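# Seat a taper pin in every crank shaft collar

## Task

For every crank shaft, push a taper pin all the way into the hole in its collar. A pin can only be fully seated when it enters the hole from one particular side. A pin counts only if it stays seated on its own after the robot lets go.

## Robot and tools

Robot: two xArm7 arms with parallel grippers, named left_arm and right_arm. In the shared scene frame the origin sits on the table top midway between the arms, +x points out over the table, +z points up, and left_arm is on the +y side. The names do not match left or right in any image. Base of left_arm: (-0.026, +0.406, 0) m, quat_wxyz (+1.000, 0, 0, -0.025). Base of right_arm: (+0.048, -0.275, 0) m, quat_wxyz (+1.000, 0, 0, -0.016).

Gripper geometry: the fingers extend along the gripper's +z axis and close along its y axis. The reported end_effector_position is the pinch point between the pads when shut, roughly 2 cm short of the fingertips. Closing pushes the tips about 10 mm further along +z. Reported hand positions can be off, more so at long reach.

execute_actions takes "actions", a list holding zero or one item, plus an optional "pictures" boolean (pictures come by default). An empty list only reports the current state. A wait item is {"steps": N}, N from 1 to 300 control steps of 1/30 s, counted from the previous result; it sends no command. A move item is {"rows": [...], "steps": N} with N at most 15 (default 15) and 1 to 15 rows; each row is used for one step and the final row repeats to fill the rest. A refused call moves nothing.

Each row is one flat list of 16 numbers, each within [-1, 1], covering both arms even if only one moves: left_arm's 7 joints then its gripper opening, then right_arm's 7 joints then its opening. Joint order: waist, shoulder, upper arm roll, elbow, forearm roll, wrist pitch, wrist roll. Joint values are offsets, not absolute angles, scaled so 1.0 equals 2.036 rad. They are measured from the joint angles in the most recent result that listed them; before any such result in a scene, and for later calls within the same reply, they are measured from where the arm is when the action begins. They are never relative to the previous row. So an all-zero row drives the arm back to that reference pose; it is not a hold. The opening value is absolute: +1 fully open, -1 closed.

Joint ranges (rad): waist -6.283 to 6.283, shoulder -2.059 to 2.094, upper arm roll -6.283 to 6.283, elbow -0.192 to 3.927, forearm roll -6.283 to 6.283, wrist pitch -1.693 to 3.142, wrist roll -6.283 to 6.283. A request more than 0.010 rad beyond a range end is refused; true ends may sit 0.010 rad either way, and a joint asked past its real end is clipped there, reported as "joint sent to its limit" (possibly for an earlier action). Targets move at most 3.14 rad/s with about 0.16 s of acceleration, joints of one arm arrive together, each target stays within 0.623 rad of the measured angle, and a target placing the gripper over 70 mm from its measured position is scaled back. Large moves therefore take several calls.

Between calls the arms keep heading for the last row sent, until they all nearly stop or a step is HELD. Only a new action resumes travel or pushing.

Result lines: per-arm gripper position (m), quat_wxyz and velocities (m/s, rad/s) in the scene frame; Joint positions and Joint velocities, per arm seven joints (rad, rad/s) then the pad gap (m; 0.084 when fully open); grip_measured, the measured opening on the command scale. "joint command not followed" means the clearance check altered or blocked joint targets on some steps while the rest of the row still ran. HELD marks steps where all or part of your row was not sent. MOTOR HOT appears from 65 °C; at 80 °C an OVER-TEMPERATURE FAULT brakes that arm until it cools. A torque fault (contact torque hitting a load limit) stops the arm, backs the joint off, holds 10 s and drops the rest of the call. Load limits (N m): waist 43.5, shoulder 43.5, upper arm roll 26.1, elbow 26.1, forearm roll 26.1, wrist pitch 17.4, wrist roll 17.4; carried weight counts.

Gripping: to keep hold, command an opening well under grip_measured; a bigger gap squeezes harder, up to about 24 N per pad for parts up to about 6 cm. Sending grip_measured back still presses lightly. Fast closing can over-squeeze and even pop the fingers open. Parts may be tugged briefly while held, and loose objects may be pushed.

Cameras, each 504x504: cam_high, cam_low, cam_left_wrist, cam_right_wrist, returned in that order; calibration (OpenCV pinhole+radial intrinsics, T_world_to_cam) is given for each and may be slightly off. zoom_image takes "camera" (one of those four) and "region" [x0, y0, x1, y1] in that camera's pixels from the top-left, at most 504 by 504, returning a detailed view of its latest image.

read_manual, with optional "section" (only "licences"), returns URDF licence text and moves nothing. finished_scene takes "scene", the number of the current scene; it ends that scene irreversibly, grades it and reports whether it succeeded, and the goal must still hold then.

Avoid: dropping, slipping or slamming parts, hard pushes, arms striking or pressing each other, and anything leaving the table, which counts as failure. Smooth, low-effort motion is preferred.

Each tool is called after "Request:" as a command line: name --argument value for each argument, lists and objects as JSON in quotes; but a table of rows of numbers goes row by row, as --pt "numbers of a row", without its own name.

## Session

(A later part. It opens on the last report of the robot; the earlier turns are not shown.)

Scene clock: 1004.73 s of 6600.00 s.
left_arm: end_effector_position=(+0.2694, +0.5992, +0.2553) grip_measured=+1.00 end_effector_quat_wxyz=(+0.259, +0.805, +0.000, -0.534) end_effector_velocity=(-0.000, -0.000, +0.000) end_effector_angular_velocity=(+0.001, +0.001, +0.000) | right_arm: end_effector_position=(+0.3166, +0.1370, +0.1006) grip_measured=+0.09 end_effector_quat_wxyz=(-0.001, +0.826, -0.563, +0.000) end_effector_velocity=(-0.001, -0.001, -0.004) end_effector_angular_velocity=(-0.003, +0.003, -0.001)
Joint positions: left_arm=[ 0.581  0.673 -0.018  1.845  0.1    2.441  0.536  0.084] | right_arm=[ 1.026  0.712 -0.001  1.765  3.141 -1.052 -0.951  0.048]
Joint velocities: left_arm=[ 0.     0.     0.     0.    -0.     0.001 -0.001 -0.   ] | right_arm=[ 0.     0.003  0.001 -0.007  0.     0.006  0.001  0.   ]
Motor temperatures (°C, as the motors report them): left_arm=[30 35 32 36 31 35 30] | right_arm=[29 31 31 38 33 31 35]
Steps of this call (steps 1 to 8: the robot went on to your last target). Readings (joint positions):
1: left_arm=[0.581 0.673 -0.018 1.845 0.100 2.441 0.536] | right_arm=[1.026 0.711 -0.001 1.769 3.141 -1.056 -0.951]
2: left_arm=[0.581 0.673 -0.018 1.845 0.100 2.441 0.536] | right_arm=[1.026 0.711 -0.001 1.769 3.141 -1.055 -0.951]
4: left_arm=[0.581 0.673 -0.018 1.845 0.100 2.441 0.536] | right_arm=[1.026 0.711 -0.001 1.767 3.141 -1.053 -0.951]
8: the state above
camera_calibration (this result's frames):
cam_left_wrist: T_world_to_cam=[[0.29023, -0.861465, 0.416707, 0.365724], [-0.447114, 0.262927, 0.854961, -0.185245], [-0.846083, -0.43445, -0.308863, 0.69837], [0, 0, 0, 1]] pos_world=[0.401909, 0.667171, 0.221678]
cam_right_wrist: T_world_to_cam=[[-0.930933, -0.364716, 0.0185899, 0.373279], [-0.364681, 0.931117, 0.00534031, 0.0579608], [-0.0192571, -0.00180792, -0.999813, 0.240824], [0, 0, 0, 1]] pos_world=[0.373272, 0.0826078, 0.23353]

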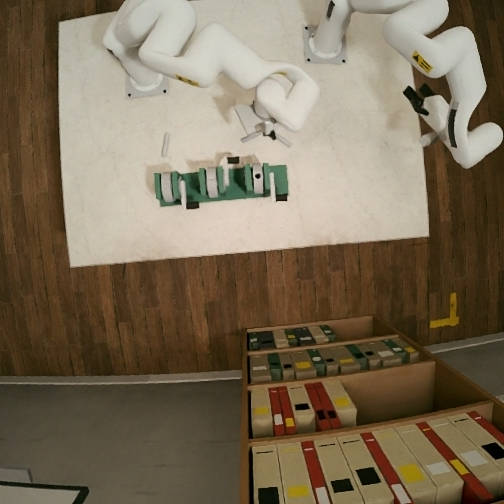

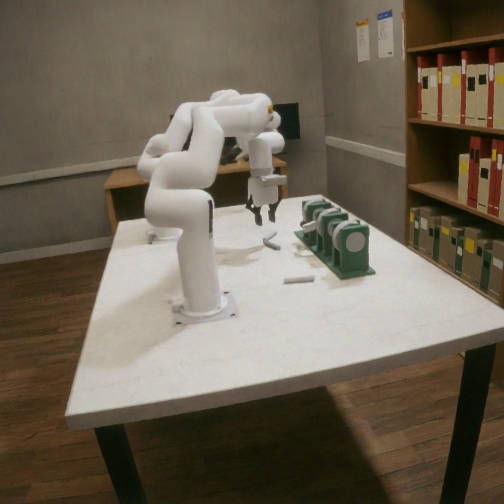

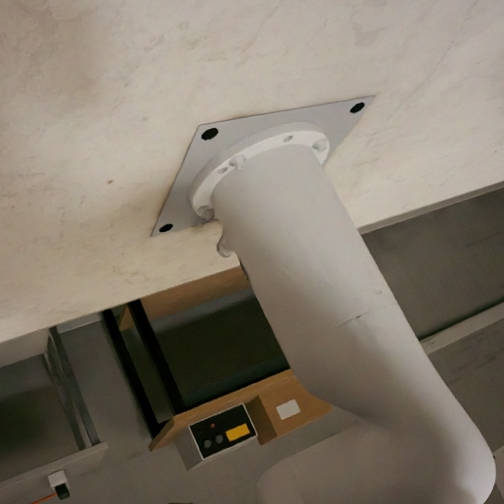

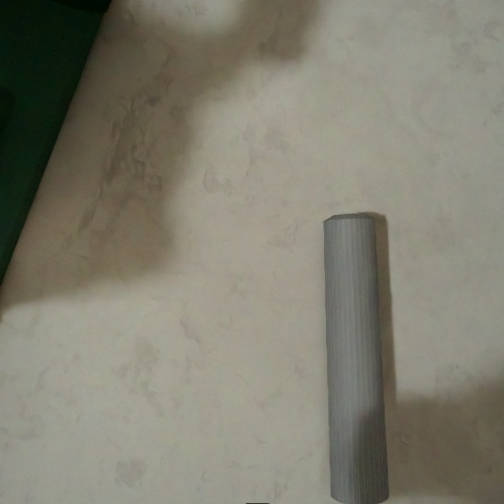

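Request:
execute_actions --actions '[{"rows": [[0,0,0,0,0,0,0,1, -0.0023,0.011,0,-0.042,0,0.0525,-0.0198,0.1],[0,0,0,0,0,0,0,1, -0.0023,0.011,0,-0.042,0,0.0525,-0.0198,0.1],[0,0,0,0,0,0,0,1, -0.0023,0.011,0,-0.042,0,0.0525,-0.0198,0.1],[0,0,0,0,0,0,0,1, -0.0023,0.011,0,-0.042,0,0.0525,-0.0198,0.1],[0,0,0,0,0,0,0,1, -0.0023,0.011,0,-0.042,0,0.0525,-0.0198,0.1],[0,0,0,0,0,0,0,1, -0.0023,0.022,0,-0.044,0,0.065,-0.0198,0.1],[0,0,0,0,0,0,0,1, -0.0023,0.032,0,-0.0456,0,0.077,-0.0198,0.1],[0,0,0,0,0,0,0,1, -0.0023,0.0414,0,-0.0472,0,0.0882,-0.0198,0.1]], "steps": 15}]' --pictures false

Request:
execute_actions --actions '[{"steps": 8}]'

Scene clock: 1021.10 s of 6600.00 s.
left_arm: end_effector_position=(+0.2694, +0.5992, +0.2553) grip_measured=+1.00 end_effector_quat_wxyz=(+0.259, +0.805, +0.000, -0.534) end_effector_velocity=(+0.000, +0.000, +0.001) end_effector_angular_velocity=(+0.002, -0.002, +0.000) | right_arm: end_effector_position=(+0.3133, +0.1280, +0.0235) grip_measured=+0.09 end_effector_quat_wxyz=(+0.001, +0.836, -0.548, +0.000) end_effector_velocity=(+0.013, +0.016, +0.001) end_effector_angular_velocity=(+0.056, -0.039, +0.002)
Joint positions: left_arm=[ 0.581  0.673 -0.018  1.845  0.1    2.441  0.536  0.084] | right_arm=[ 1.021  0.795 -0.001  1.67   3.141 -0.877 -0.991  0.048]
Joint velocities: left_arm=[-0.    -0.002  0.     0.001  0.     0.    -0.001 -0.   ] | right_arm=[-0.001  0.    -0.003  0.019 -0.     0.049 -0.005  0.   ]
Motor temperatures (°C, as the motors report them): left_arm=[30 35 32 36 31 35 30] | right_arm=[29 31 31 37 33 31 35]
Steps of this call (steps 1 to 15: the robot went on to your last target; steps 16 to 90: nothing new was sent; then 12.87 s passed at rest; steps 91 to 105: all 15 steps of this action). Readings (joint positions):
91: left_arm=[0.581 0.673 -0.018 1.845 0.100 2.441 0.536] | right_arm=[1.026 0.713 -0.001 1.764 3.141 -1.051 -0.952]
92: left_arm=[0.581 0.673 -0.018 1.845 0.100 2.441 0.536] | right_arm=[1.026 0.713 -0.001 1.760 3.141 -1.044 -0.954]
94: left_arm=[0.581 0.673 -0.018 1.845 0.100 2.441 0.536] | right_arm=[1.024 0.719 -0.000 1.731 3.141 -1.004 -0.969]
98: left_arm=[0.581 0.673 -0.018 1.845 0.100 2.441 0.536] | right_arm=[1.021 0.748 -0.001 1.685 3.141 -0.939 -0.987]
105: the state above

Scene clock: 1021.37 s of 6600.00 s.
left_arm: end_effector_position=(+0.2694, +0.5992, +0.2553) grip_measured=+1.00 end_effector_quat_wxyz=(+0.259, +0.805, +0.000, -0.534) end_effector_velocity=(-0.000, +0.000, -0.000) end_effector_angular_velocity=(+0.000, +0.002, +0.000) | right_arm: end_effector_position=(+0.3138, +0.1287, +0.0228) grip_measured=+0.09 end_effector_quat_wxyz=(-0.001, +0.836, -0.548, +0.000) end_effector_velocity=(+0.000, -0.000, -0.001) end_effector_angular_velocity=(-0.001, +0.000, -0.002)
Joint positions: left_arm=[ 0.581  0.673 -0.018  1.845  0.1    2.441  0.536  0.084] | right_arm=[ 1.021  0.795 -0.001  1.67   3.141 -0.873 -0.992  0.048]
Joint velocities: left_arm=[ 0.     0.001  0.    -0.001  0.001  0.    -0.001  0.   ] | right_arm=[-0.     0.001 -0.     0.    -0.     0.001  0.001  0.   ]
Motor temperatures (°C, as the motors report them): left_arm=[30 35 32 36 31 35 30] | right_arm=[29 31 31 37 33 31 35]
Steps of this call (steps 1 to 8: the robot went on to your last target). Readings (joint positions):
1: left_arm=[0.581 0.673 -0.018 1.845 0.100 2.441 0.536] | right_arm=[1.021 0.794 -0.001 1.671 3.141 -0.876 -0.991]
2: left_arm=[0.581 0.673 -0.018 1.845 0.100 2.441 0.536] | right_arm=[1.021 0.794 -0.001 1.671 3.141 -0.875 -0.991]
4: left_arm=[0.581 0.673 -0.018 1.845 0.100 2.441 0.536] | right_arm=[1.021 0.795 -0.001 1.670 3.141 -0.874 -0.992]
8: the state above
camera_calibration (this result's frames):
cam_left_wrist: T_world_to_cam=[[0.29023, -0.861465, 0.416707, 0.365723], [-0.447114, 0.262927, 0.854961, -0.185245], [-0.846083, -0.434451, -0.308863, 0.69837], [0, 0, 0, 1]] pos_world=[0.401909, 0.667171, 0.221678]
cam_right_wrist: T_world_to_cam=[[-0.917315, -0.397758, 0.0179558, 0.369121], [-0.397721, 0.917489, 0.00571373, 0.0772892], [-0.018747, -0.00190013, -0.999822, 0.16283], [0, 0, 0, 1]] pos_world=[0.372392, 0.0762179, 0.155732]

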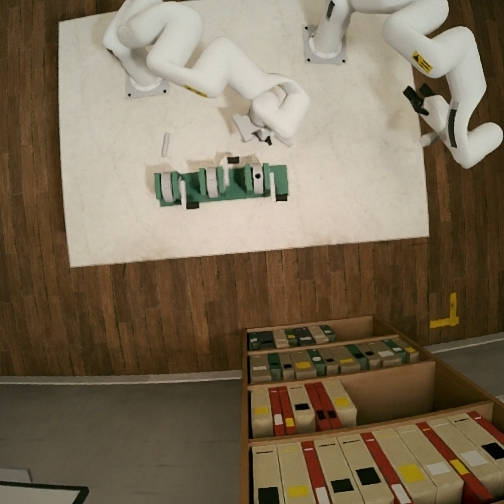

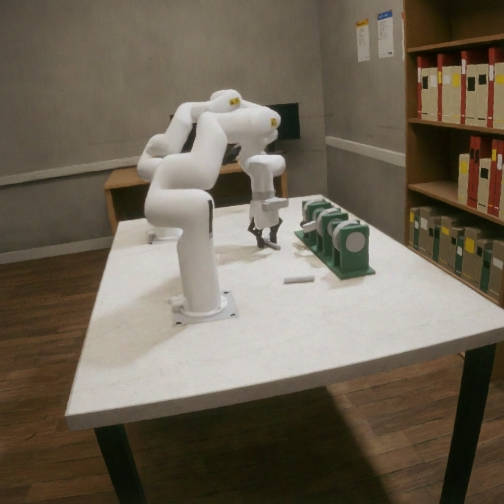

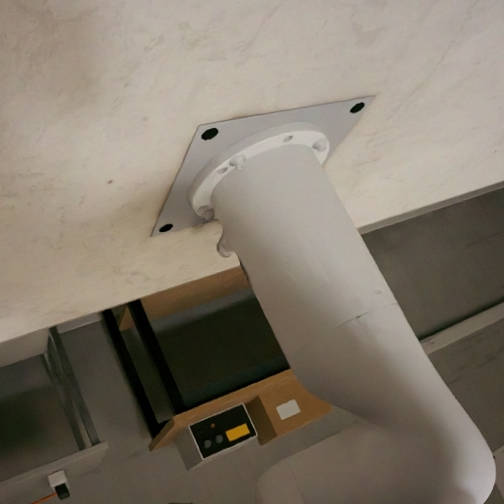

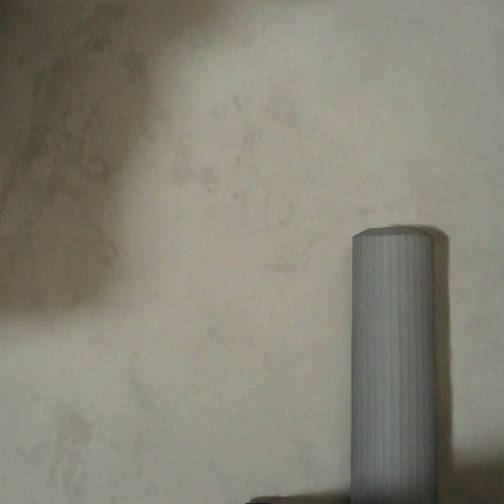

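Well aligned. Close.

Request:
execute_actions --actions '[{"rows": [[0,0,0,0,0,0,0,1, 0,0,0,0,0,0,0,-0.1],[0,0,0,0,0,0,0,1, 0,0,0,0,0,0,0,-0.2],[0,0,0,0,0,0,0,1, 0,0,0,0,0,0,0,-0.3],[0,0,0,0,0,0,0,1, 0,0,0,0,0,0,0,-0.4],[0,0,0,0,0,0,0,1, 0,0,0,0,0,0,0,-0.48],[0,0,0,0,0,0,0,1, 0,0,0,0,0,0,0,-0.54],[0,0,0,0,0,0,0,1, 0,0,0,0,0,0,0,-0.6],[0,0,0,0,0,0,0,1, 0,0,0,0,0,0,0,-0.66],[0,0,0,0,0,0,0,1, 0,0,0,0,0,0,0,-0.72],[0,0,0,0,0,0,0,1, 0,0,0,0,0,0,0,-0.8],[0,0,0,0,0,0,0,1, 0,0,0,0,0,0,0,-0.9]], "steps": 15}]' --pictures false

Request:
execute_actions --actions '[{"rows": [[0,0,0,0,0,0,0,1, 0,-0.015,0,0.01,0,-0.03,0,-0.9],[0,0,0,0,0,0,0,1, 0,-0.04,0,0.05,0,-0.1,0,-0.9],[0,0,0,0,0,0,0,1, 0,-0.075,0,0.12,0,-0.2,0,-0.9]], "steps": 15}]' --pictures false

Request:
execute_actions --actions '[{"steps": 8}]' --pictures false

Scene clock: 1031.70 s of 6600.00 s.
left_arm: end_effector_position=(+0.2694, +0.5992, +0.2553) grip_measured=+1.00 end_effector_quat_wxyz=(+0.259, +0.805, +0.000, -0.534) end_effector_velocity=(+0.000, +0.000, +0.001) end_effector_angular_velocity=(+0.002, -0.001, -0.000) | right_arm: end_effector_position=(+0.3141, +0.1292, +0.0237) grip_measured=-0.61 end_effector_quat_wxyz=(-0.002, +0.836, -0.548, +0.000) end_effector_velocity=(-0.000, -0.001, -0.000) end_effector_angular_velocity=(-0.001, +0.002, +0.000)
Joint positions: left_arm=[ 0.581  0.673 -0.018  1.845  0.1    2.441  0.536  0.084] | right_arm=[ 1.021  0.794 -0.001  1.671  3.141 -0.873 -0.992  0.017]
Joint velocities: left_arm=[ 0.    -0.001 -0.     0.002  0.001  0.001  0.    -0.   ] | right_arm=[-0.     0.     0.    -0.001  0.001 -0.    -0.001  0.   ]
Motor temperatures (°C, as the motors report them): left_arm=[30 35 32 36 31 35 30] | right_arm=[29 31 31 37 33 31 35]
Steps of this call (steps 1 to 15: the robot went on to your last target; steps 16 to 90: nothing new was sent; then 6.83 s passed at rest; steps 91 to 105: all 15 steps of this action). Readings (joint positions):
91: left_arm=[0.581 0.673 -0.018 1.845 0.100 2.441 0.536] | right_arm=[1.021 0.796 -0.001 1.670 3.141 -0.872 -0.992]
92: left_arm=[0.581 0.673 -0.018 1.845 0.100 2.441 0.536] | right_arm=[1.021 0.795 -0.001 1.671 3.141 -0.872 -0.992]
94: left_arm=[0.581 0.673 -0.018 1.845 0.100 2.441 0.536] | right_arm=[1.021 0.794 -0.001 1.671 3.141 -0.873 -0.992]
98: left_arm=[0.581 0.673 -0.018 1.845 0.100 2.441 0.536] | right_arm=[1.021 0.794 -0.001 1.671 3.141 -0.874 -0.992]
105: the state above

Scene clock: 1032.20 s of 6600.00 s.
left_arm: end_effector_position=(+0.2694, +0.5992, +0.2553) grip_measured=+1.00 end_effector_quat_wxyz=(+0.259, +0.805, +0.000, -0.534) end_effector_velocity=(+0.000, +0.000, -0.001) end_effector_angular_velocity=(+0.001, +0.001, +0.001) | right_arm: end_effector_position=(+0.3190, +0.1365, +0.1845) grip_measured=-0.61 end_effector_quat_wxyz=(-0.000, +0.836, -0.548, +0.001) end_effector_velocity=(-0.006, -0.010, +0.144) end_effector_angular_velocity=(+0.015, -0.010, -0.001)
Joint positions: left_arm=[ 0.581  0.673 -0.018  1.845  0.1    2.441  0.536  0.084] | right_arm=[ 1.021  0.648 -0.001  1.902  3.141 -1.254 -0.992  0.017]
Joint velocities: left_arm=[ 0.     0.001  0.    -0.    -0.    -0.001 -0.002  0.   ] | right_arm=[-0.001 -0.134 -0.     0.199 -0.    -0.314 -0.001  0.   ]
Motor temperatures (°C, as the motors report them): left_arm=[30 35 32 36 31 35 30] | right_arm=[29 31 31 37 33 31 35]
Steps of this call (steps 1 to 15: all 15 steps of this action). Readings (joint positions):
1: left_arm=[0.581 0.673 -0.018 1.845 0.100 2.441 0.536] | right_arm=[1.021 0.794 -0.001 1.671 3.141 -0.874 -0.992]
2: left_arm=[0.581 0.673 -0.018 1.845 0.100 2.441 0.536] | right_arm=[1.021 0.793 -0.001 1.672 3.141 -0.878 -0.992]
4: left_arm=[0.581 0.673 -0.018 1.845 0.100 2.441 0.536] | right_arm=[1.021 0.784 -0.000 1.681 3.141 -0.924 -0.992]
8: left_arm=[0.581 0.673 -0.018 1.845 0.100 2.441 0.536] | right_arm=[1.021 0.730 -0.001 1.772 3.141 -1.060 -0.992]
15: the state above

Scene clock: 1032.47 s of 6600.00 s.
left_arm: end_effector_position=(+0.2694, +0.5992, +0.2553) grip_measured=+1.00 end_effector_quat_wxyz=(+0.259, +0.805, +0.000, -0.534) end_effector_velocity=(+0.000, +0.000, +0.000) end_effector_angular_velocity=(+0.000, -0.001, -0.000) | right_arm: end_effector_position=(+0.3173, +0.1342, +0.1913) grip_measured=-0.61 end_effector_quat_wxyz=(+0.005, +0.836, -0.548, +0.000) end_effector_velocity=(+0.002, +0.002, +0.015) end_effector_angular_velocity=(+0.016, -0.013, -0.002)
Joint positions: left_arm=[ 0.581  0.673 -0.018  1.845  0.1    2.441  0.536  0.084] | right_arm=[ 1.021  0.644 -0.001  1.913  3.141 -1.279 -0.992  0.017]
Joint velocities: left_arm=[ 0.    -0.     0.     0.001  0.001  0.     0.001 -0.   ] | right_arm=[ 0.    -0.016 -0.002  0.021 -0.001 -0.017  0.001  0.   ]
Motor temperatures (°C, as the motors report them): left_arm=[30 35 32 36 31 35 30] | right_arm=[29 31 31 37 33 31 35]
Steps of this call (steps 1 to 8: the robot went on to your last target). Readings (joint positions):
1: left_arm=[0.581 0.673 -0.018 1.845 0.100 2.441 0.536] | right_arm=[1.021 0.645 -0.001 1.907 3.141 -1.263 -0.992]
2: left_arm=[0.581 0.673 -0.018 1.845 0.100 2.441 0.536] | right_arm=[1.021 0.644 -0.001 1.909 3.141 -1.268 -0.992]
4: left_arm=[0.581 0.673 -0.018 1.845 0.100 2.441 0.536] | right_arm=[1.021 0.645 -0.001 1.910 3.141 -1.274 -0.992]
8: the state above

Request:
execute_actions --actions '[{"rows": [[0,0,0,0,0,0,0,1, -0.1434,-0.4637,0,-0.5678,0,0.8806,0.4872,-0.9]], "steps": 15}]' --pictures false

Request:
execute_actions --actions '[{"steps": 22}]' --pictures false

Scene clock: 1040.97 s of 6600.00 s.
left_arm: end_effector_position=(+0.2694, +0.5992, +0.2553) grip_measured=+1.00 end_effector_quat_wxyz=(+0.259, +0.805, +0.000, -0.534) end_effector_velocity=(+0.000, +0.000, +0.000) end_effector_angular_velocity=(+0.000, -0.003, -0.000) | right_arm: end_effector_position=(+0.4047, +0.0560, +0.2783) grip_measured=-0.61 end_effector_quat_wxyz=(+0.349, -0.443, +0.821, +0.090) end_effector_velocity=(+0.073, -0.218, -0.083) end_effector_angular_velocity=(+2.209, -0.556, -1.792)
Joint positions: left_arm=[ 0.581  0.673 -0.018  1.845  0.1    2.441  0.536  0.084] | right_arm=[ 0.782 -0.091 -0.002  1.121  3.141 -0.475 -0.242  0.017]
Joint velocities: left_arm=[ 0.    -0.001  0.     0.001 -0.    -0.001  0.001 -0.   ] | right_arm=[-0.419 -1.689 -0.012 -2.671 -0.002  2.892  1.841 -0.   ]
Motor temperatures (°C, as the motors report them): left_arm=[30 35 32 36 31 35 30] | right_arm=[29 31 31 37 33 31 35]
Steps of this call (steps 1 to 30: the robot went on to your last target; steps 31 to 90: nothing new was sent; then 5.00 s passed at rest; steps 91 to 105: all 15 steps of this action). Readings (joint positions):
91: left_arm=[0.581 0.673 -0.018 1.845 0.100 2.441 0.536] | right_arm=[1.021 0.641 -0.001 1.915 3.141 -1.280 -0.991]
92: left_arm=[0.581 0.673 -0.018 1.845 0.100 2.441 0.536] | right_arm=[1.019 0.636 0.000 1.908 3.141 -1.273 -0.984]
94: left_arm=[0.581 0.673 -0.018 1.845 0.100 2.441 0.536] | right_arm=[0.999 0.591 0.004 1.856 3.142 -1.222 -0.934]
98: left_arm=[0.581 0.673 -0.018 1.845 0.100 2.441 0.536] | right_arm=[0.907 0.378 -0.003 1.650 3.141 -1.014 -0.726]
105: the state above

Scene clock: 1041.70 s of 6600.00 s.
left_arm: end_effector_position=(+0.2694, +0.5992, +0.2553) grip_measured=+1.00 end_effector_quat_wxyz=(+0.259, +0.805, +0.000, -0.534) end_effector_velocity=(+0.000, +0.000, -0.000) end_effector_angular_velocity=(+0.000, -0.000, -0.000) | right_arm: end_effector_position=(+0.4709, +0.0794, +0.3849) grip_measured=-0.61 end_effector_quat_wxyz=(+0.664, -0.242, +0.665, +0.241) end_effector_velocity=(+0.002, -0.002, +0.005) end_effector_angular_velocity=(+0.016, -0.014, -0.004)
Joint positions: left_arm=[ 0.581  0.673 -0.018  1.845  0.1    2.441  0.536  0.084] | right_arm=[ 0.729 -0.299 -0.     0.757  3.141  0.512 -0.     0.017]
Joint velocities: left_arm=[ 0.     0.    -0.     0.001  0.     0.     0.     0.   ] | right_arm=[-0.002 -0.004 -0.003 -0.002 -0.     0.019  0.003 -0.   ]
Motor temperatures (°C, as the motors report them): left_arm=[30 35 32 36 31 35 30] | right_arm=[29 31 31 37 33 31 35]
Steps of this call (steps 1 to 22: the robot went on to your last target). Readings (joint positions):
1: left_arm=[0.581 0.673 -0.018 1.845 0.100 2.441 0.536] | right_arm=[0.769 -0.141 -0.002 1.035 3.141 -0.377 -0.186]
2: left_arm=[0.581 0.673 -0.018 1.845 0.100 2.441 0.536] | right_arm=[0.759 -0.180 -0.002 0.961 3.141 -0.277 -0.140]
4: left_arm=[0.581 0.673 -0.018 1.845 0.100 2.441 0.536] | right_arm=[0.746 -0.232 -0.001 0.860 3.141 -0.078 -0.076]
8: left_arm=[0.581 0.673 -0.018 1.845 0.100 2.441 0.536] | right_arm=[0.736 -0.272 0.001 0.799 3.141 0.253 -0.029]
22: the state above

Request:
execute_actions --actions '[{"rows": [[0,0,0,0,0,0,0,1, 0,0.1461,0,-0.0369,0,0.15,0,-0.9]], "steps": 15}]' --pictures false

Request:
execute_actions --actions '[{"steps": 10}]'

Request:
zoom_image --camera "cam_low" --region '[290, 160, 360, 230]'

Scene clock: 1047.83 s of 6600.00 s.
left_arm: end_effector_position=(+0.2694, +0.5992, +0.2553) grip_measured=+1.00 end_effector_quat_wxyz=(+0.259, +0.805, +0.000, -0.534) end_effector_velocity=(-0.000, -0.000, +0.001) end_effector_angular_velocity=(-0.001, -0.001, -0.000) | right_arm: end_effector_position=(+0.4880, +0.0939, +0.2533) grip_measured=-0.61 end_effector_quat_wxyz=(+0.641, -0.250, +0.687, +0.233) end_effector_velocity=(+0.015, +0.012, +0.017) end_effector_angular_velocity=(+0.062, -0.075, +0.000)
Joint positions: left_arm=[ 0.581  0.673 -0.018  1.845  0.1    2.441  0.536  0.084] | right_arm=[ 0.729 -0.009 -0.     0.684  3.141  0.808 -0.     0.017]
Joint velocities: left_arm=[-0.    -0.001 -0.     0.    -0.     0.001  0.001 -0.   ] | right_arm=[-0.     0.046  0.     0.031 -0.     0.112 -0.    -0.   ]
Motor temperatures (°C, as the motors report them): left_arm=[30 35 32 36 31 35 30] | right_arm=[29 31 31 38 33 31 35]
Steps of this call (steps 1 to 30: the robot went on to your last target; steps 31 to 90: nothing new was sent; then 2.63 s passed at rest; steps 91 to 105: all 15 steps of this action). Readings (joint positions):
91: left_arm=[0.581 0.673 -0.018 1.845 0.100 2.441 0.536] | right_arm=[0.729 -0.300 -0.001 0.757 3.141 0.515 0.000]
92: left_arm=[0.581 0.673 -0.018 1.845 0.100 2.441 0.536] | right_arm=[0.729 -0.295 -0.001 0.756 3.141 0.521 0.000]
94: left_arm=[0.581 0.673 -0.018 1.845 0.100 2.441 0.536] | right_arm=[0.729 -0.254 -0.001 0.750 3.141 0.570 0.000]
98: left_arm=[0.581 0.673 -0.018 1.845 0.100 2.441 0.536] | right_arm=[0.729 -0.118 -0.000 0.710 3.141 0.698 0.000]
105: the state above

Scene clock: 1048.17 s of 6600.00 s.
left_arm: end_effector_position=(+0.2694, +0.5992, +0.2553) grip_measured=+1.00 end_effector_quat_wxyz=(+0.259, +0.805, +0.000, -0.534) end_effector_velocity=(+0.000, +0.000, +0.000) end_effector_angular_velocity=(+0.003, -0.002, -0.000) | right_arm: end_effector_position=(+0.4883, +0.0941, +0.2511) grip_measured=-0.61 end_effector_quat_wxyz=(+0.641, -0.250, +0.687, +0.233) end_effector_velocity=(-0.000, -0.000, -0.004) end_effector_angular_velocity=(-0.004, +0.005, -0.000)
Joint positions: left_arm=[ 0.581  0.673 -0.018  1.845  0.1    2.441  0.536  0.084] | right_arm=[ 0.729 -0.003 -0.     0.682  3.141  0.817 -0.     0.017]
Joint velocities: left_arm=[-0.    -0.001  0.     0.001  0.001 -0.001 -0.001  0.   ] | right_arm=[-0.001  0.007  0.    -0.001 -0.     0.002  0.    -0.   ]
Motor temperatures (°C, as the motors report them): left_arm=[30 35 32 36 31 35 30] | right_arm=[29 31 31 38 33 31 35]
Steps of this call (steps 1 to 10: the robot went on to your last target). Readings (joint positions):
1: left_arm=[0.581 0.673 -0.018 1.845 0.100 2.441 0.536] | right_arm=[0.729 -0.008 -0.000 0.685 3.141 0.811 -0.000]
2: left_arm=[0.581 0.673 -0.018 1.845 0.100 2.441 0.536] | right_arm=[0.729 -0.007 -0.000 0.685 3.141 0.813 -0.000]
4: left_arm=[0.581 0.673 -0.018 1.845 0.100 2.441 0.536] | right_arm=[0.729 -0.006 -0.000 0.684 3.141 0.816 -0.000]
8: left_arm=[0.581 0.673 -0.018 1.845 0.100 2.441 0.536] | right_arm=[0.729 -0.003 -0.000 0.683 3.141 0.817 -0.000]
10: the state above
camera_calibration (this result's frames):
cam_left_wrist: T_world_to_cam=[[0.29023, -0.861465, 0.416708, 0.365723], [-0.447114, 0.262928, 0.854961, -0.185245], [-0.846083, -0.434451, -0.308863, 0.69837], [0, 0, 0, 1]] pos_world=[0.40191, 0.667171, 0.221678]
cam_right_wrist: T_world_to_cam=[[-0.657814, 0.753177, 0.00235143, 0.280227], [0.048828, 0.0395299, 0.998025, -0.207492], [0.751596, 0.656629, -0.0627794, -0.279149], [0, 0, 0, 1]] pos_world=[0.404275, -0.0195608, 0.188899]

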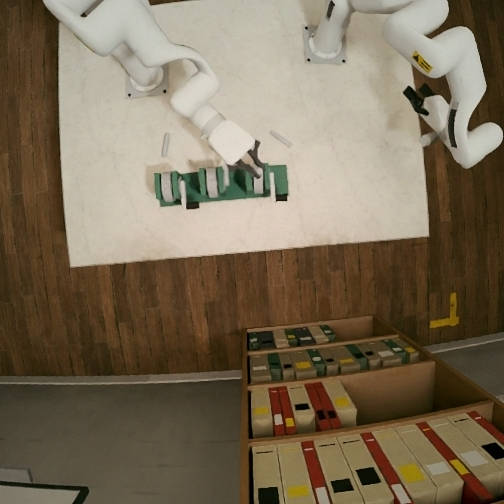

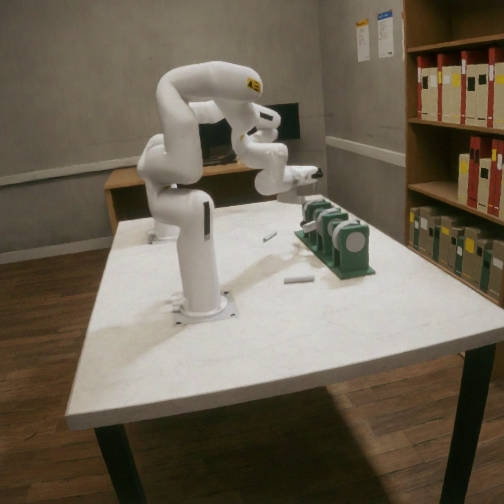

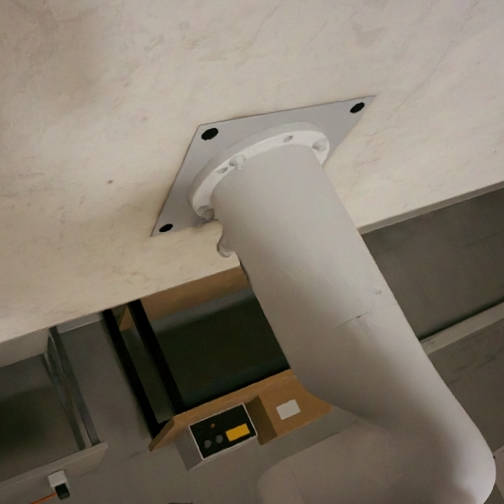

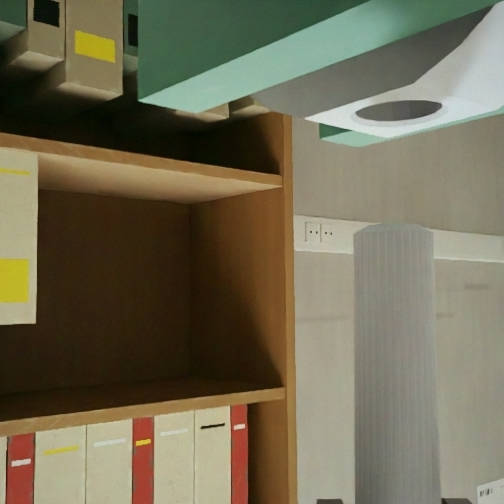

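Region (290, 160, 360, 230) of cam_low's 504x504 image, scaled by 7.200, with more detail than that image has.

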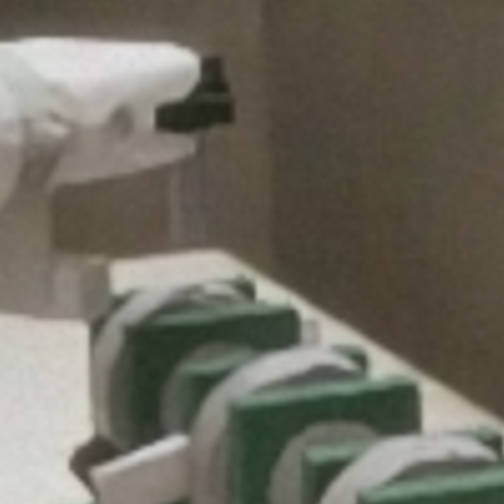

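Request:
execute_actions --actions '[{"rows": [[0,0,0,0,0,0,0,1, 0.001,0.0251,0,-0.003,0,0.0276,0,-0.9]], "steps": 15}]'

Request:
zoom_image --camera "cam_low" --region '[295, 165, 345, 225]'

Request:
zoom_image --camera "cam_right_wrist" --region '[310, 150, 470, 260]'

Scene clock: 1057.77 s of 6600.00 s.
left_arm: end_effector_position=(+0.2694, +0.5992, +0.2553) grip_measured=+1.00 end_effector_quat_wxyz=(+0.259, +0.805, +0.000, -0.534) end_effector_velocity=(-0.000, -0.000, -0.000) end_effector_angular_velocity=(+0.000, -0.000, +0.000) | right_arm: end_effector_position=(+0.4892, +0.0963, +0.2328) grip_measured=-0.61 end_effector_quat_wxyz=(+0.641, -0.251, +0.687, +0.234) end_effector_velocity=(-0.001, -0.000, -0.003) end_effector_angular_velocity=(-0.003, +0.003, +0.001)
Joint positions: left_arm=[ 0.581  0.673 -0.018  1.845  0.1    2.441  0.536  0.084] | right_arm=[ 0.731  0.048 -0.     0.677  3.141  0.873 -0.     0.017]
Joint velocities: left_arm=[ 0.    -0.001  0.    -0.001 -0.    -0.001 -0.     0.   ] | right_arm=[ 0.     0.004  0.    -0.004 -0.     0.004 -0.001 -0.   ]
Motor temperatures (°C, as the motors report them): left_arm=[30 35 32 36 31 35 30] | right_arm=[29 31 31 38 33 31 35]
Steps of this call (steps 1 to 15: the robot went on to your last target; steps 16 to 90: nothing new was sent; then 6.10 s passed at rest; steps 91 to 105: all 15 steps of this action). Readings (joint positions):
91: left_arm=[0.581 0.673 -0.018 1.845 0.100 2.441 0.536] | right_arm=[0.729 -0.002 -0.000 0.682 3.141 0.818 -0.000]
92: left_arm=[0.581 0.673 -0.018 1.845 0.100 2.441 0.536] | right_arm=[0.730 0.003 -0.001 0.682 3.141 0.825 -0.000]
94: left_arm=[0.581 0.673 -0.018 1.845 0.100 2.441 0.536] | right_arm=[0.731 0.025 -0.001 0.681 3.141 0.850 -0.000]
98: left_arm=[0.581 0.673 -0.018 1.845 0.100 2.441 0.536] | right_arm=[0.731 0.045 -0.000 0.675 3.141 0.868 -0.000]
105: the state above
camera_calibration (this result's frames):
cam_left_wrist: T_world_to_cam=[[0.29023, -0.861465, 0.416708, 0.365723], [-0.447114, 0.262928, 0.854961, -0.185245], [-0.846083, -0.434451, -0.308863, 0.69837], [0, 0, 0, 1]] pos_world=[0.40191, 0.667171, 0.221678]
cam_right_wrist: T_world_to_cam=[[-0.659322, 0.751857, 0.00236061, 0.280024], [0.0490896, 0.0399145, 0.997997, -0.189495], [0.750256, 0.658117, -0.0632248, -0.281787], [0, 0, 0, 1]] pos_world=[0.405341, -0.0175257, 0.170638]

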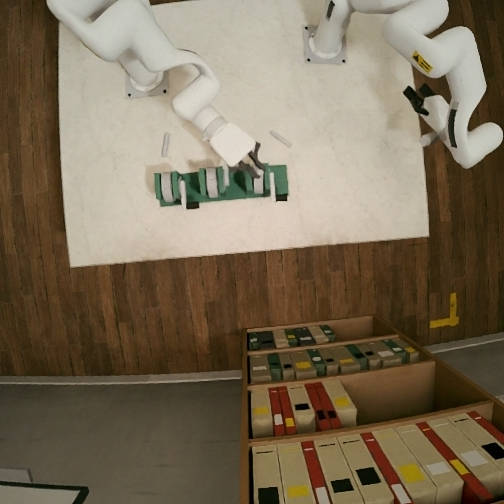

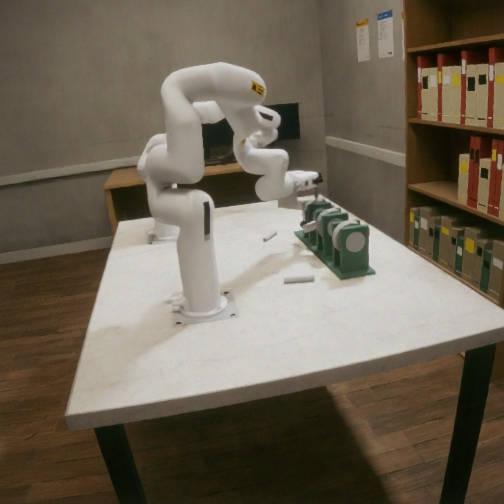

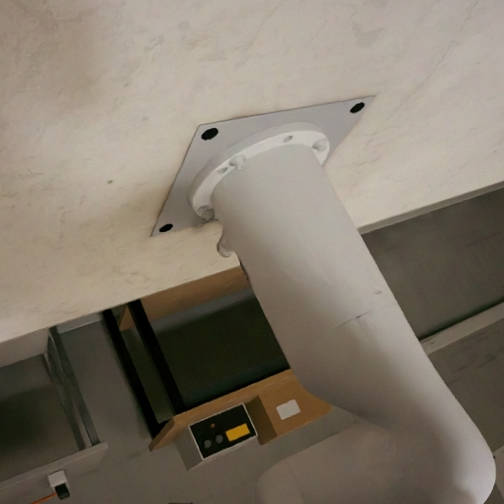

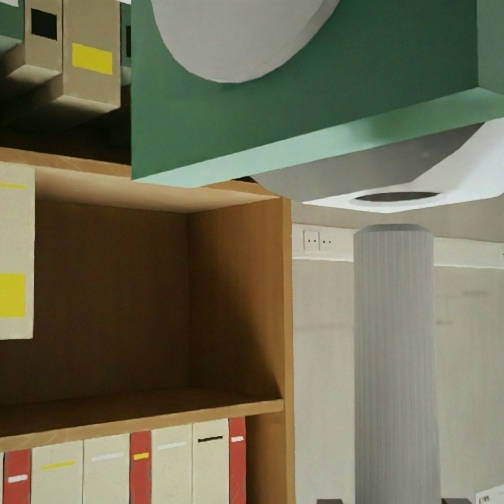

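Region (295, 165, 345, 225) of cam_low's 504x504 image, scaled by 8.400, with more detail than that image has.

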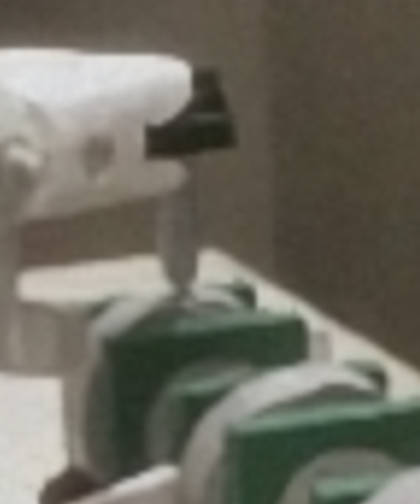

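Region (310, 150, 470, 260) of cam_right_wrist's 504x504 image, scaled by 3.150, with more detail than that image has; it fills the top 346 rows of this view, and the rest is white.

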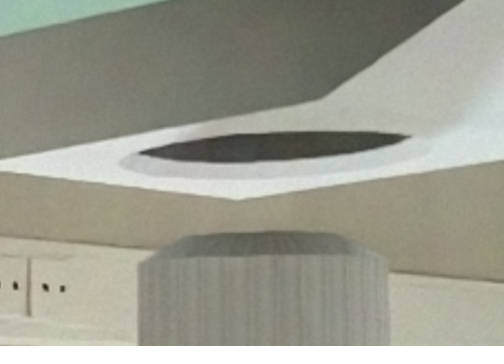

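Request:
execute_actions --actions '[{"rows": [[0,0,0,0,0,0,0,1, 0.0008,0.0042,0,-0.0008,0,0.0049,0,-0.9],[0,0,0,0,0,0,0,1, 0.0008,0.0084,0,-0.0016,0,0.0099,0,-0.9],[0,0,0,0,0,0,0,1, 0.0008,0.0126,0,-0.0024,0,0.0148,0,-0.9],[0,0,0,0,0,0,0,1, 0.0008,0.0168,0,-0.0032,0,0.0198,0,-0.9],[0,0,0,0,0,0,0,1, 0.0008,0.021,0,-0.004,0,0.0247,0,-0.9],[0,0,0,0,0,0,0,1, 0.0008,0.0253,0,-0.0047,0,0.0296,0,-0.9],[0,0,0,0,0,0,0,1, 0.0008,0.0295,0,-0.0055,0,0.0346,0,-0.9],[0,0,0,0,0,0,0,1, 0.0008,0.0337,0,-0.0063,0,0.0395,0,-0.9],[0,0,0,0,0,0,0,1, 0.0008,0.0379,0,-0.0071,0,0.0445,0,-0.9],[0,0,0,0,0,0,0,1, 0.0008,0.0421,0,-0.0079,0,0.0494,0,-0.9]], "steps": 15}]' --pictures false

Request:
execute_actions --actions '[{"steps": 10}]'

Scene clock: 1070.80 s of 6600.00 s.
left_arm: end_effector_position=(+0.2694, +0.5992, +0.2553) grip_measured=+1.00 end_effector_quat_wxyz=(+0.259, +0.805, +0.000, -0.534) end_effector_velocity=(-0.000, +0.000, -0.000) end_effector_angular_velocity=(-0.001, +0.002, -0.000) | right_arm: end_effector_position=(+0.4889, +0.0964, +0.2018) grip_measured=-0.61 end_effector_quat_wxyz=(+0.641, -0.251, +0.687, +0.234) end_effector_velocity=(+0.005, +0.000, -0.001) end_effector_angular_velocity=(+0.019, -0.022, -0.005)
Joint positions: left_arm=[ 0.581  0.673 -0.018  1.845  0.1    2.441  0.536  0.084] | right_arm=[ 0.733  0.129 -0.001  0.662  3.141  0.97  -0.     0.017]
Joint velocities: left_arm=[ 0.     0.001  0.    -0.     0.     0.    -0.     0.   ] | right_arm=[-0.002  0.028 -0.003  0.004 -0.     0.054  0.001 -0.   ]
Motor temperatures (°C, as the motors report them): left_arm=[30 35 32 36 31 35 30] | right_arm=[29 31 31 38 33 31 35]
Steps of this call (steps 1 to 15: the robot went on to your last target; steps 16 to 90: nothing new was sent; then 9.53 s passed at rest; steps 91 to 105: all 15 steps of this action). Readings (joint positions):
91: left_arm=[0.581 0.673 -0.018 1.845 0.100 2.441 0.536] | right_arm=[0.732 0.048 -0.000 0.676 3.141 0.874 -0.000]
92: left_arm=[0.581 0.673 -0.018 1.845 0.100 2.441 0.536] | right_arm=[0.732 0.050 -0.001 0.676 3.141 0.877 -0.000]
94: left_arm=[0.581 0.673 -0.018 1.845 0.100 2.441 0.536] | right_arm=[0.733 0.060 -0.000 0.675 3.141 0.889 -0.000]
98: left_arm=[0.581 0.673 -0.018 1.845 0.100 2.441 0.536] | right_arm=[0.733 0.091 -0.001 0.669 3.141 0.923 -0.000]
105: the state above

Scene clock: 1071.13 s of 6600.00 s.
left_arm: end_effector_position=(+0.2694, +0.5992, +0.2553) grip_measured=+1.00 end_effector_quat_wxyz=(+0.259, +0.805, +0.000, -0.534) end_effector_velocity=(-0.000, -0.000, -0.001) end_effector_angular_velocity=(+0.000, +0.002, +0.000) | right_arm: end_effector_position=(+0.4889, +0.0966, +0.2011) grip_measured=-0.61 end_effector_quat_wxyz=(+0.641, -0.251, +0.686, +0.234) end_effector_velocity=(-0.003, -0.002, -0.009) end_effector_angular_velocity=(-0.014, +0.014, +0.002)
Joint positions: left_arm=[ 0.581  0.673 -0.018  1.845  0.1    2.441  0.536  0.084] | right_arm=[ 0.733  0.132 -0.001  0.661  3.141  0.974 -0.     0.017]
Joint velocities: left_arm=[-0.     0.001 -0.    -0.002  0.    -0.001 -0.001 -0.   ] | right_arm=[ 0.     0.008  0.    -0.008 -0.001 -0.004 -0.002 -0.   ]
Motor temperatures (°C, as the motors report them): left_arm=[30 35 32 36 31 35 30] | right_arm=[29 31 31 38 33 31 35]
Steps of this call (steps 1 to 10: the robot went on to your last target). Readings (joint positions):
1: left_arm=[0.581 0.673 -0.018 1.845 0.100 2.441 0.536] | right_arm=[0.733 0.130 -0.001 0.662 3.141 0.971 -0.000]
2: left_arm=[0.581 0.673 -0.018 1.845 0.100 2.441 0.536] | right_arm=[0.733 0.131 -0.001 0.662 3.141 0.972 -0.000]
4: left_arm=[0.581 0.673 -0.018 1.845 0.100 2.441 0.536] | right_arm=[0.733 0.131 -0.001 0.662 3.141 0.973 -0.000]
8: left_arm=[0.581 0.673 -0.018 1.845 0.100 2.441 0.536] | right_arm=[0.733 0.132 -0.001 0.662 3.141 0.974 -0.000]
10: the state above
camera_calibration (this result's frames):
cam_left_wrist: T_world_to_cam=[[0.29023, -0.861465, 0.416707, 0.365723], [-0.447113, 0.262928, 0.854961, -0.185245], [-0.846083, -0.434451, -0.308863, 0.69837], [0, 0, 0, 1]] pos_world=[0.401909, 0.667171, 0.221678]
cam_right_wrist: T_world_to_cam=[[-0.659798, 0.751439, 0.00227422, 0.279993], [0.0482755, 0.0393675, 0.998058, -0.157482], [0.74989, 0.658627, -0.0622507, -0.283857], [0, 0, 0, 1]] pos_world=[0.405203, -0.0172422, 0.138869]

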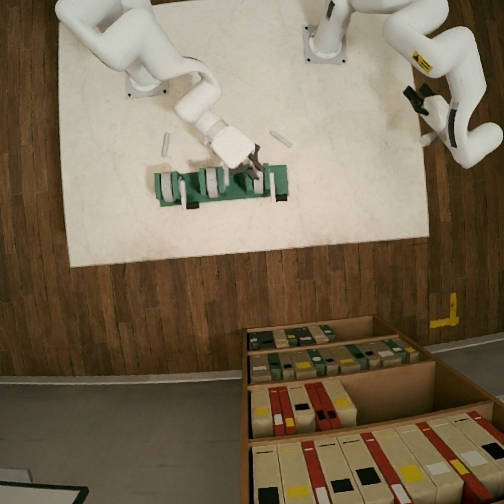

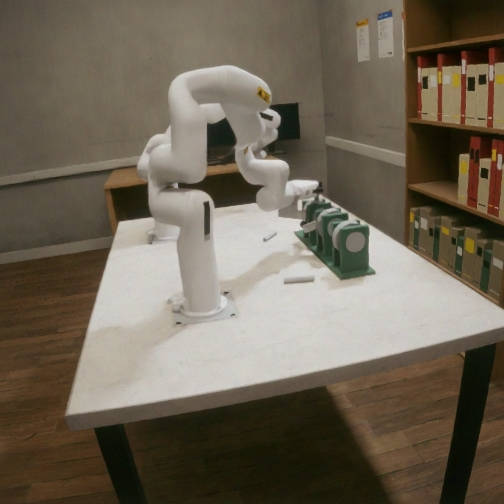

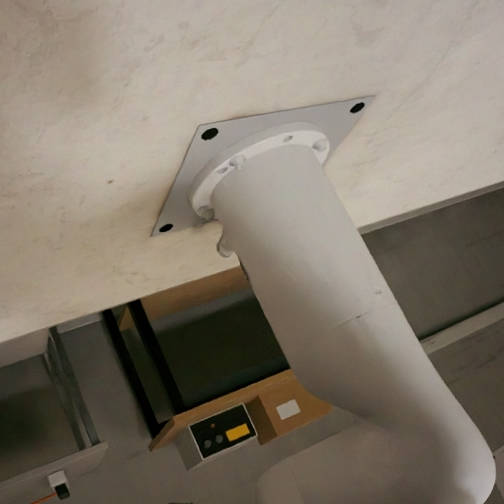

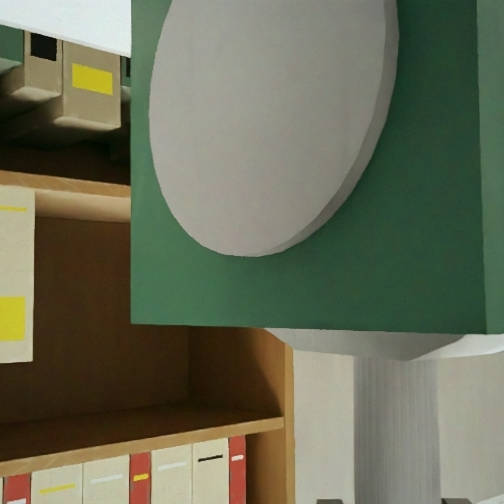

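Request:
execute_actions --actions '[{"rows": [[0,0,0,0,0,0,0,1, 0,0.0044,0,-0.0003,0,0.0045,0,-0.9],[0,0,0,0,0,0,0,1, 0,0.0088,0,-0.0006,0,0.009,0,-0.9],[0,0,0,0,0,0,0,1, 0,0.0133,0,-0.0009,0,0.0135,0,-0.9],[0,0,0,0,0,0,0,1, 0,0.0177,0,-0.0012,0,0.018,0,-0.9],[0,0,0,0,0,0,0,1, 0,0.0221,0,-0.0015,0,0.0225,0,-0.9]], "steps": 12}]' --pictures false

Request:
execute_actions --actions '[{"rows": [[0,0,0,0,0,0,0,1, 0,0,0,0,0,0,0,-0.5],[0,0,0,0,0,0,0,1, 0,0,0,0,0,0,0,-0.3],[0,0,0,0,0,0,0,1, 0,0,0,0,0,0,0,-0.2]], "steps": 15}]'

Request:
zoom_image --camera "cam_low" --region '[295, 165, 345, 225]'

Scene clock: 1080.47 s of 6600.00 s.
left_arm: end_effector_position=(+0.2694, +0.5992, +0.2553) grip_measured=+1.00 end_effector_quat_wxyz=(+0.259, +0.805, +0.000, -0.534) end_effector_velocity=(+0.000, +0.000, +0.000) end_effector_angular_velocity=(+0.001, -0.001, -0.000) | right_arm: end_effector_position=(+0.4867, +0.0955, +0.1806) grip_measured=-0.61 end_effector_quat_wxyz=(+0.636, -0.253, +0.690, +0.233) end_effector_velocity=(-0.021, -0.006, -0.049) end_effector_angular_velocity=(-0.066, +0.072, +0.018)
Joint positions: left_arm=[ 0.581  0.673 -0.018  1.845  0.1    2.441  0.536  0.084] | right_arm=[ 0.733  0.179 -0.     0.654  3.141  1.014 -0.     0.017]
Joint velocities: left_arm=[ 0.    -0.     0.     0.     0.    -0.001  0.     0.   ] | right_arm=[ 0.006  0.048  0.008 -0.041 -0.004 -0.01  -0.004  0.001]
Motor temperatures (°C, as the motors report them): left_arm=[30 35 32 36 31 35 30] | right_arm=[29 31 31 37 33 31 35]
Steps of this call (steps 1 to 15: the robot went on to your last target; steps 16 to 90: nothing new was sent; then 5.93 s passed at rest; steps 91 to 102: all 12 steps of this action). Readings (joint positions):
91: left_arm=[0.581 0.673 -0.018 1.845 0.100 2.441 0.536] | right_arm=[0.733 0.133 -0.001 0.661 3.141 0.974 -0.000]
92: left_arm=[0.581 0.673 -0.018 1.845 0.100 2.441 0.536] | right_arm=[0.733 0.135 -0.001 0.661 3.141 0.977 -0.000]
94: left_arm=[0.581 0.673 -0.018 1.845 0.100 2.441 0.536] | right_arm=[0.733 0.144 -0.001 0.662 3.141 0.990 0.000]
98: left_arm=[0.581 0.673 -0.018 1.845 0.100 2.441 0.536] | right_arm=[0.732 0.168 -0.002 0.662 3.142 1.014 0.000]
102: the state above

Scene clock: 1080.97 s of 6600.00 s.
left_arm: end_effector_position=(+0.2694, +0.5992, +0.2553) grip_measured=+1.00 end_effector_quat_wxyz=(+0.259, +0.805, +0.000, -0.534) end_effector_velocity=(+0.000, +0.000, +0.000) end_effector_angular_velocity=(-0.000, -0.002, -0.000) | right_arm: end_effector_position=(+0.4864, +0.0957, +0.1802) grip_measured=-0.21 end_effector_quat_wxyz=(+0.636, -0.253, +0.691, +0.233) end_effector_velocity=(+0.002, -0.001, +0.002) end_effector_angular_velocity=(+0.003, -0.005, -0.005)
Joint positions: left_arm=[ 0.581  0.673 -0.018  1.845  0.1    2.441  0.536  0.084] | right_arm=[ 0.733  0.179 -0.     0.654  3.141  1.014 -0.     0.035]
Joint velocities: left_arm=[-0.    -0.001  0.     0.    -0.    -0.001  0.001 -0.   ] | right_arm=[-0.001 -0.002 -0.003  0.     0.001  0.003 -0.    -0.   ]
Motor temperatures (°C, as the motors report them): left_arm=[30 35 32 36 31 35 30] | right_arm=[29 31 31 37 33 31 35]
Steps of this call (steps 1 to 15: all 15 steps of this action). Readings (joint positions):
1: left_arm=[0.581 0.673 -0.018 1.845 0.100 2.441 0.536] | right_arm=[0.733 0.180 -0.000 0.653 3.141 1.014 -0.000]
2: left_arm=[0.581 0.673 -0.018 1.845 0.100 2.441 0.536] | right_arm=[0.734 0.181 0.001 0.652 3.140 1.013 -0.000]
4: left_arm=[0.581 0.673 -0.018 1.845 0.100 2.441 0.536] | right_arm=[0.735 0.182 0.004 0.650 3.140 1.011 -0.000]
8: left_arm=[0.581 0.673 -0.018 1.845 0.100 2.441 0.536] | right_arm=[0.734 0.181 0.002 0.652 3.140 1.013 -0.000]
15: the state above
camera_calibration (this result's frames):
cam_left_wrist: T_world_to_cam=[[0.29023, -0.861465, 0.416708, 0.365723], [-0.447114, 0.262928, 0.854961, -0.185245], [-0.846083, -0.434451, -0.308863, 0.69837], [0, 0, 0, 1]] pos_world=[0.40191, 0.667171, 0.221679]
cam_right_wrist: T_world_to_cam=[[-0.661123, 0.750273, 0.00258959, 0.27974], [0.0593393, 0.0488471, 0.997042, -0.142529], [0.747927, 0.659321, -0.0768146, -0.279153], [0, 0, 0, 1]] pos_world=[0.402186, -0.0188678, 0.11994]

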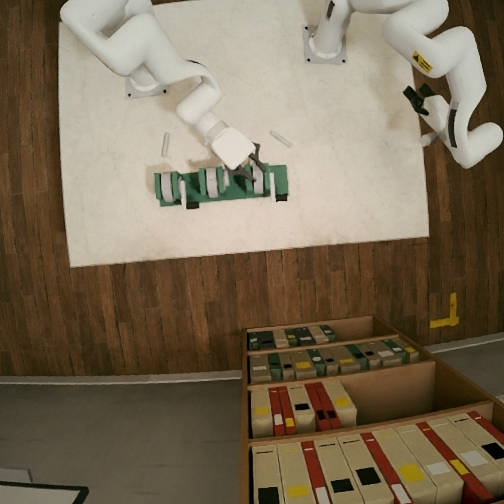

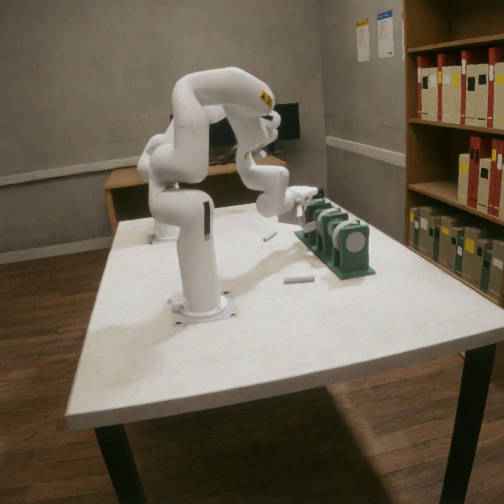

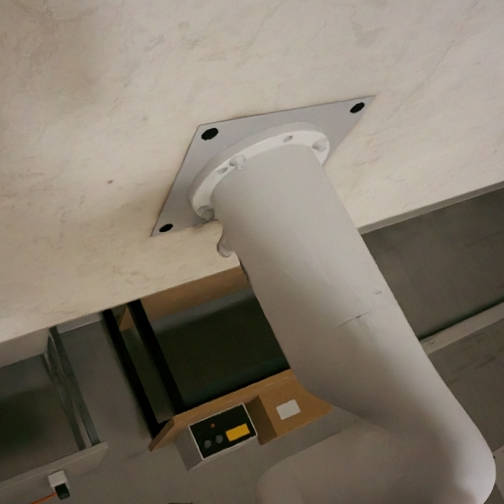

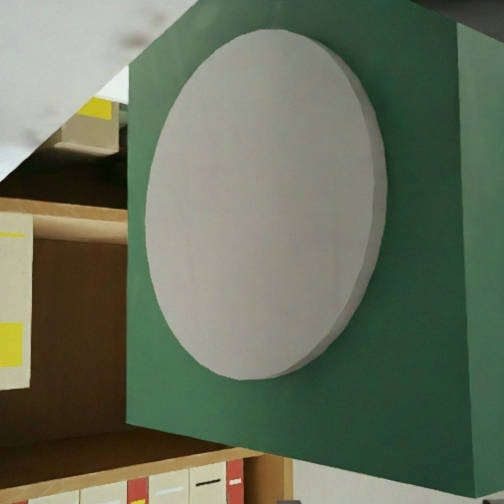

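Region (295, 165, 345, 225) of cam_low's 504x504 image, scaled by 8.400, with more detail than that image has.

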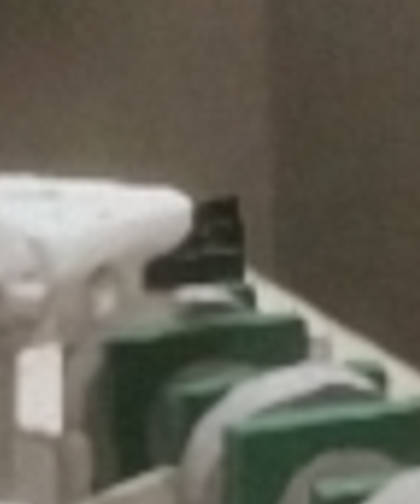

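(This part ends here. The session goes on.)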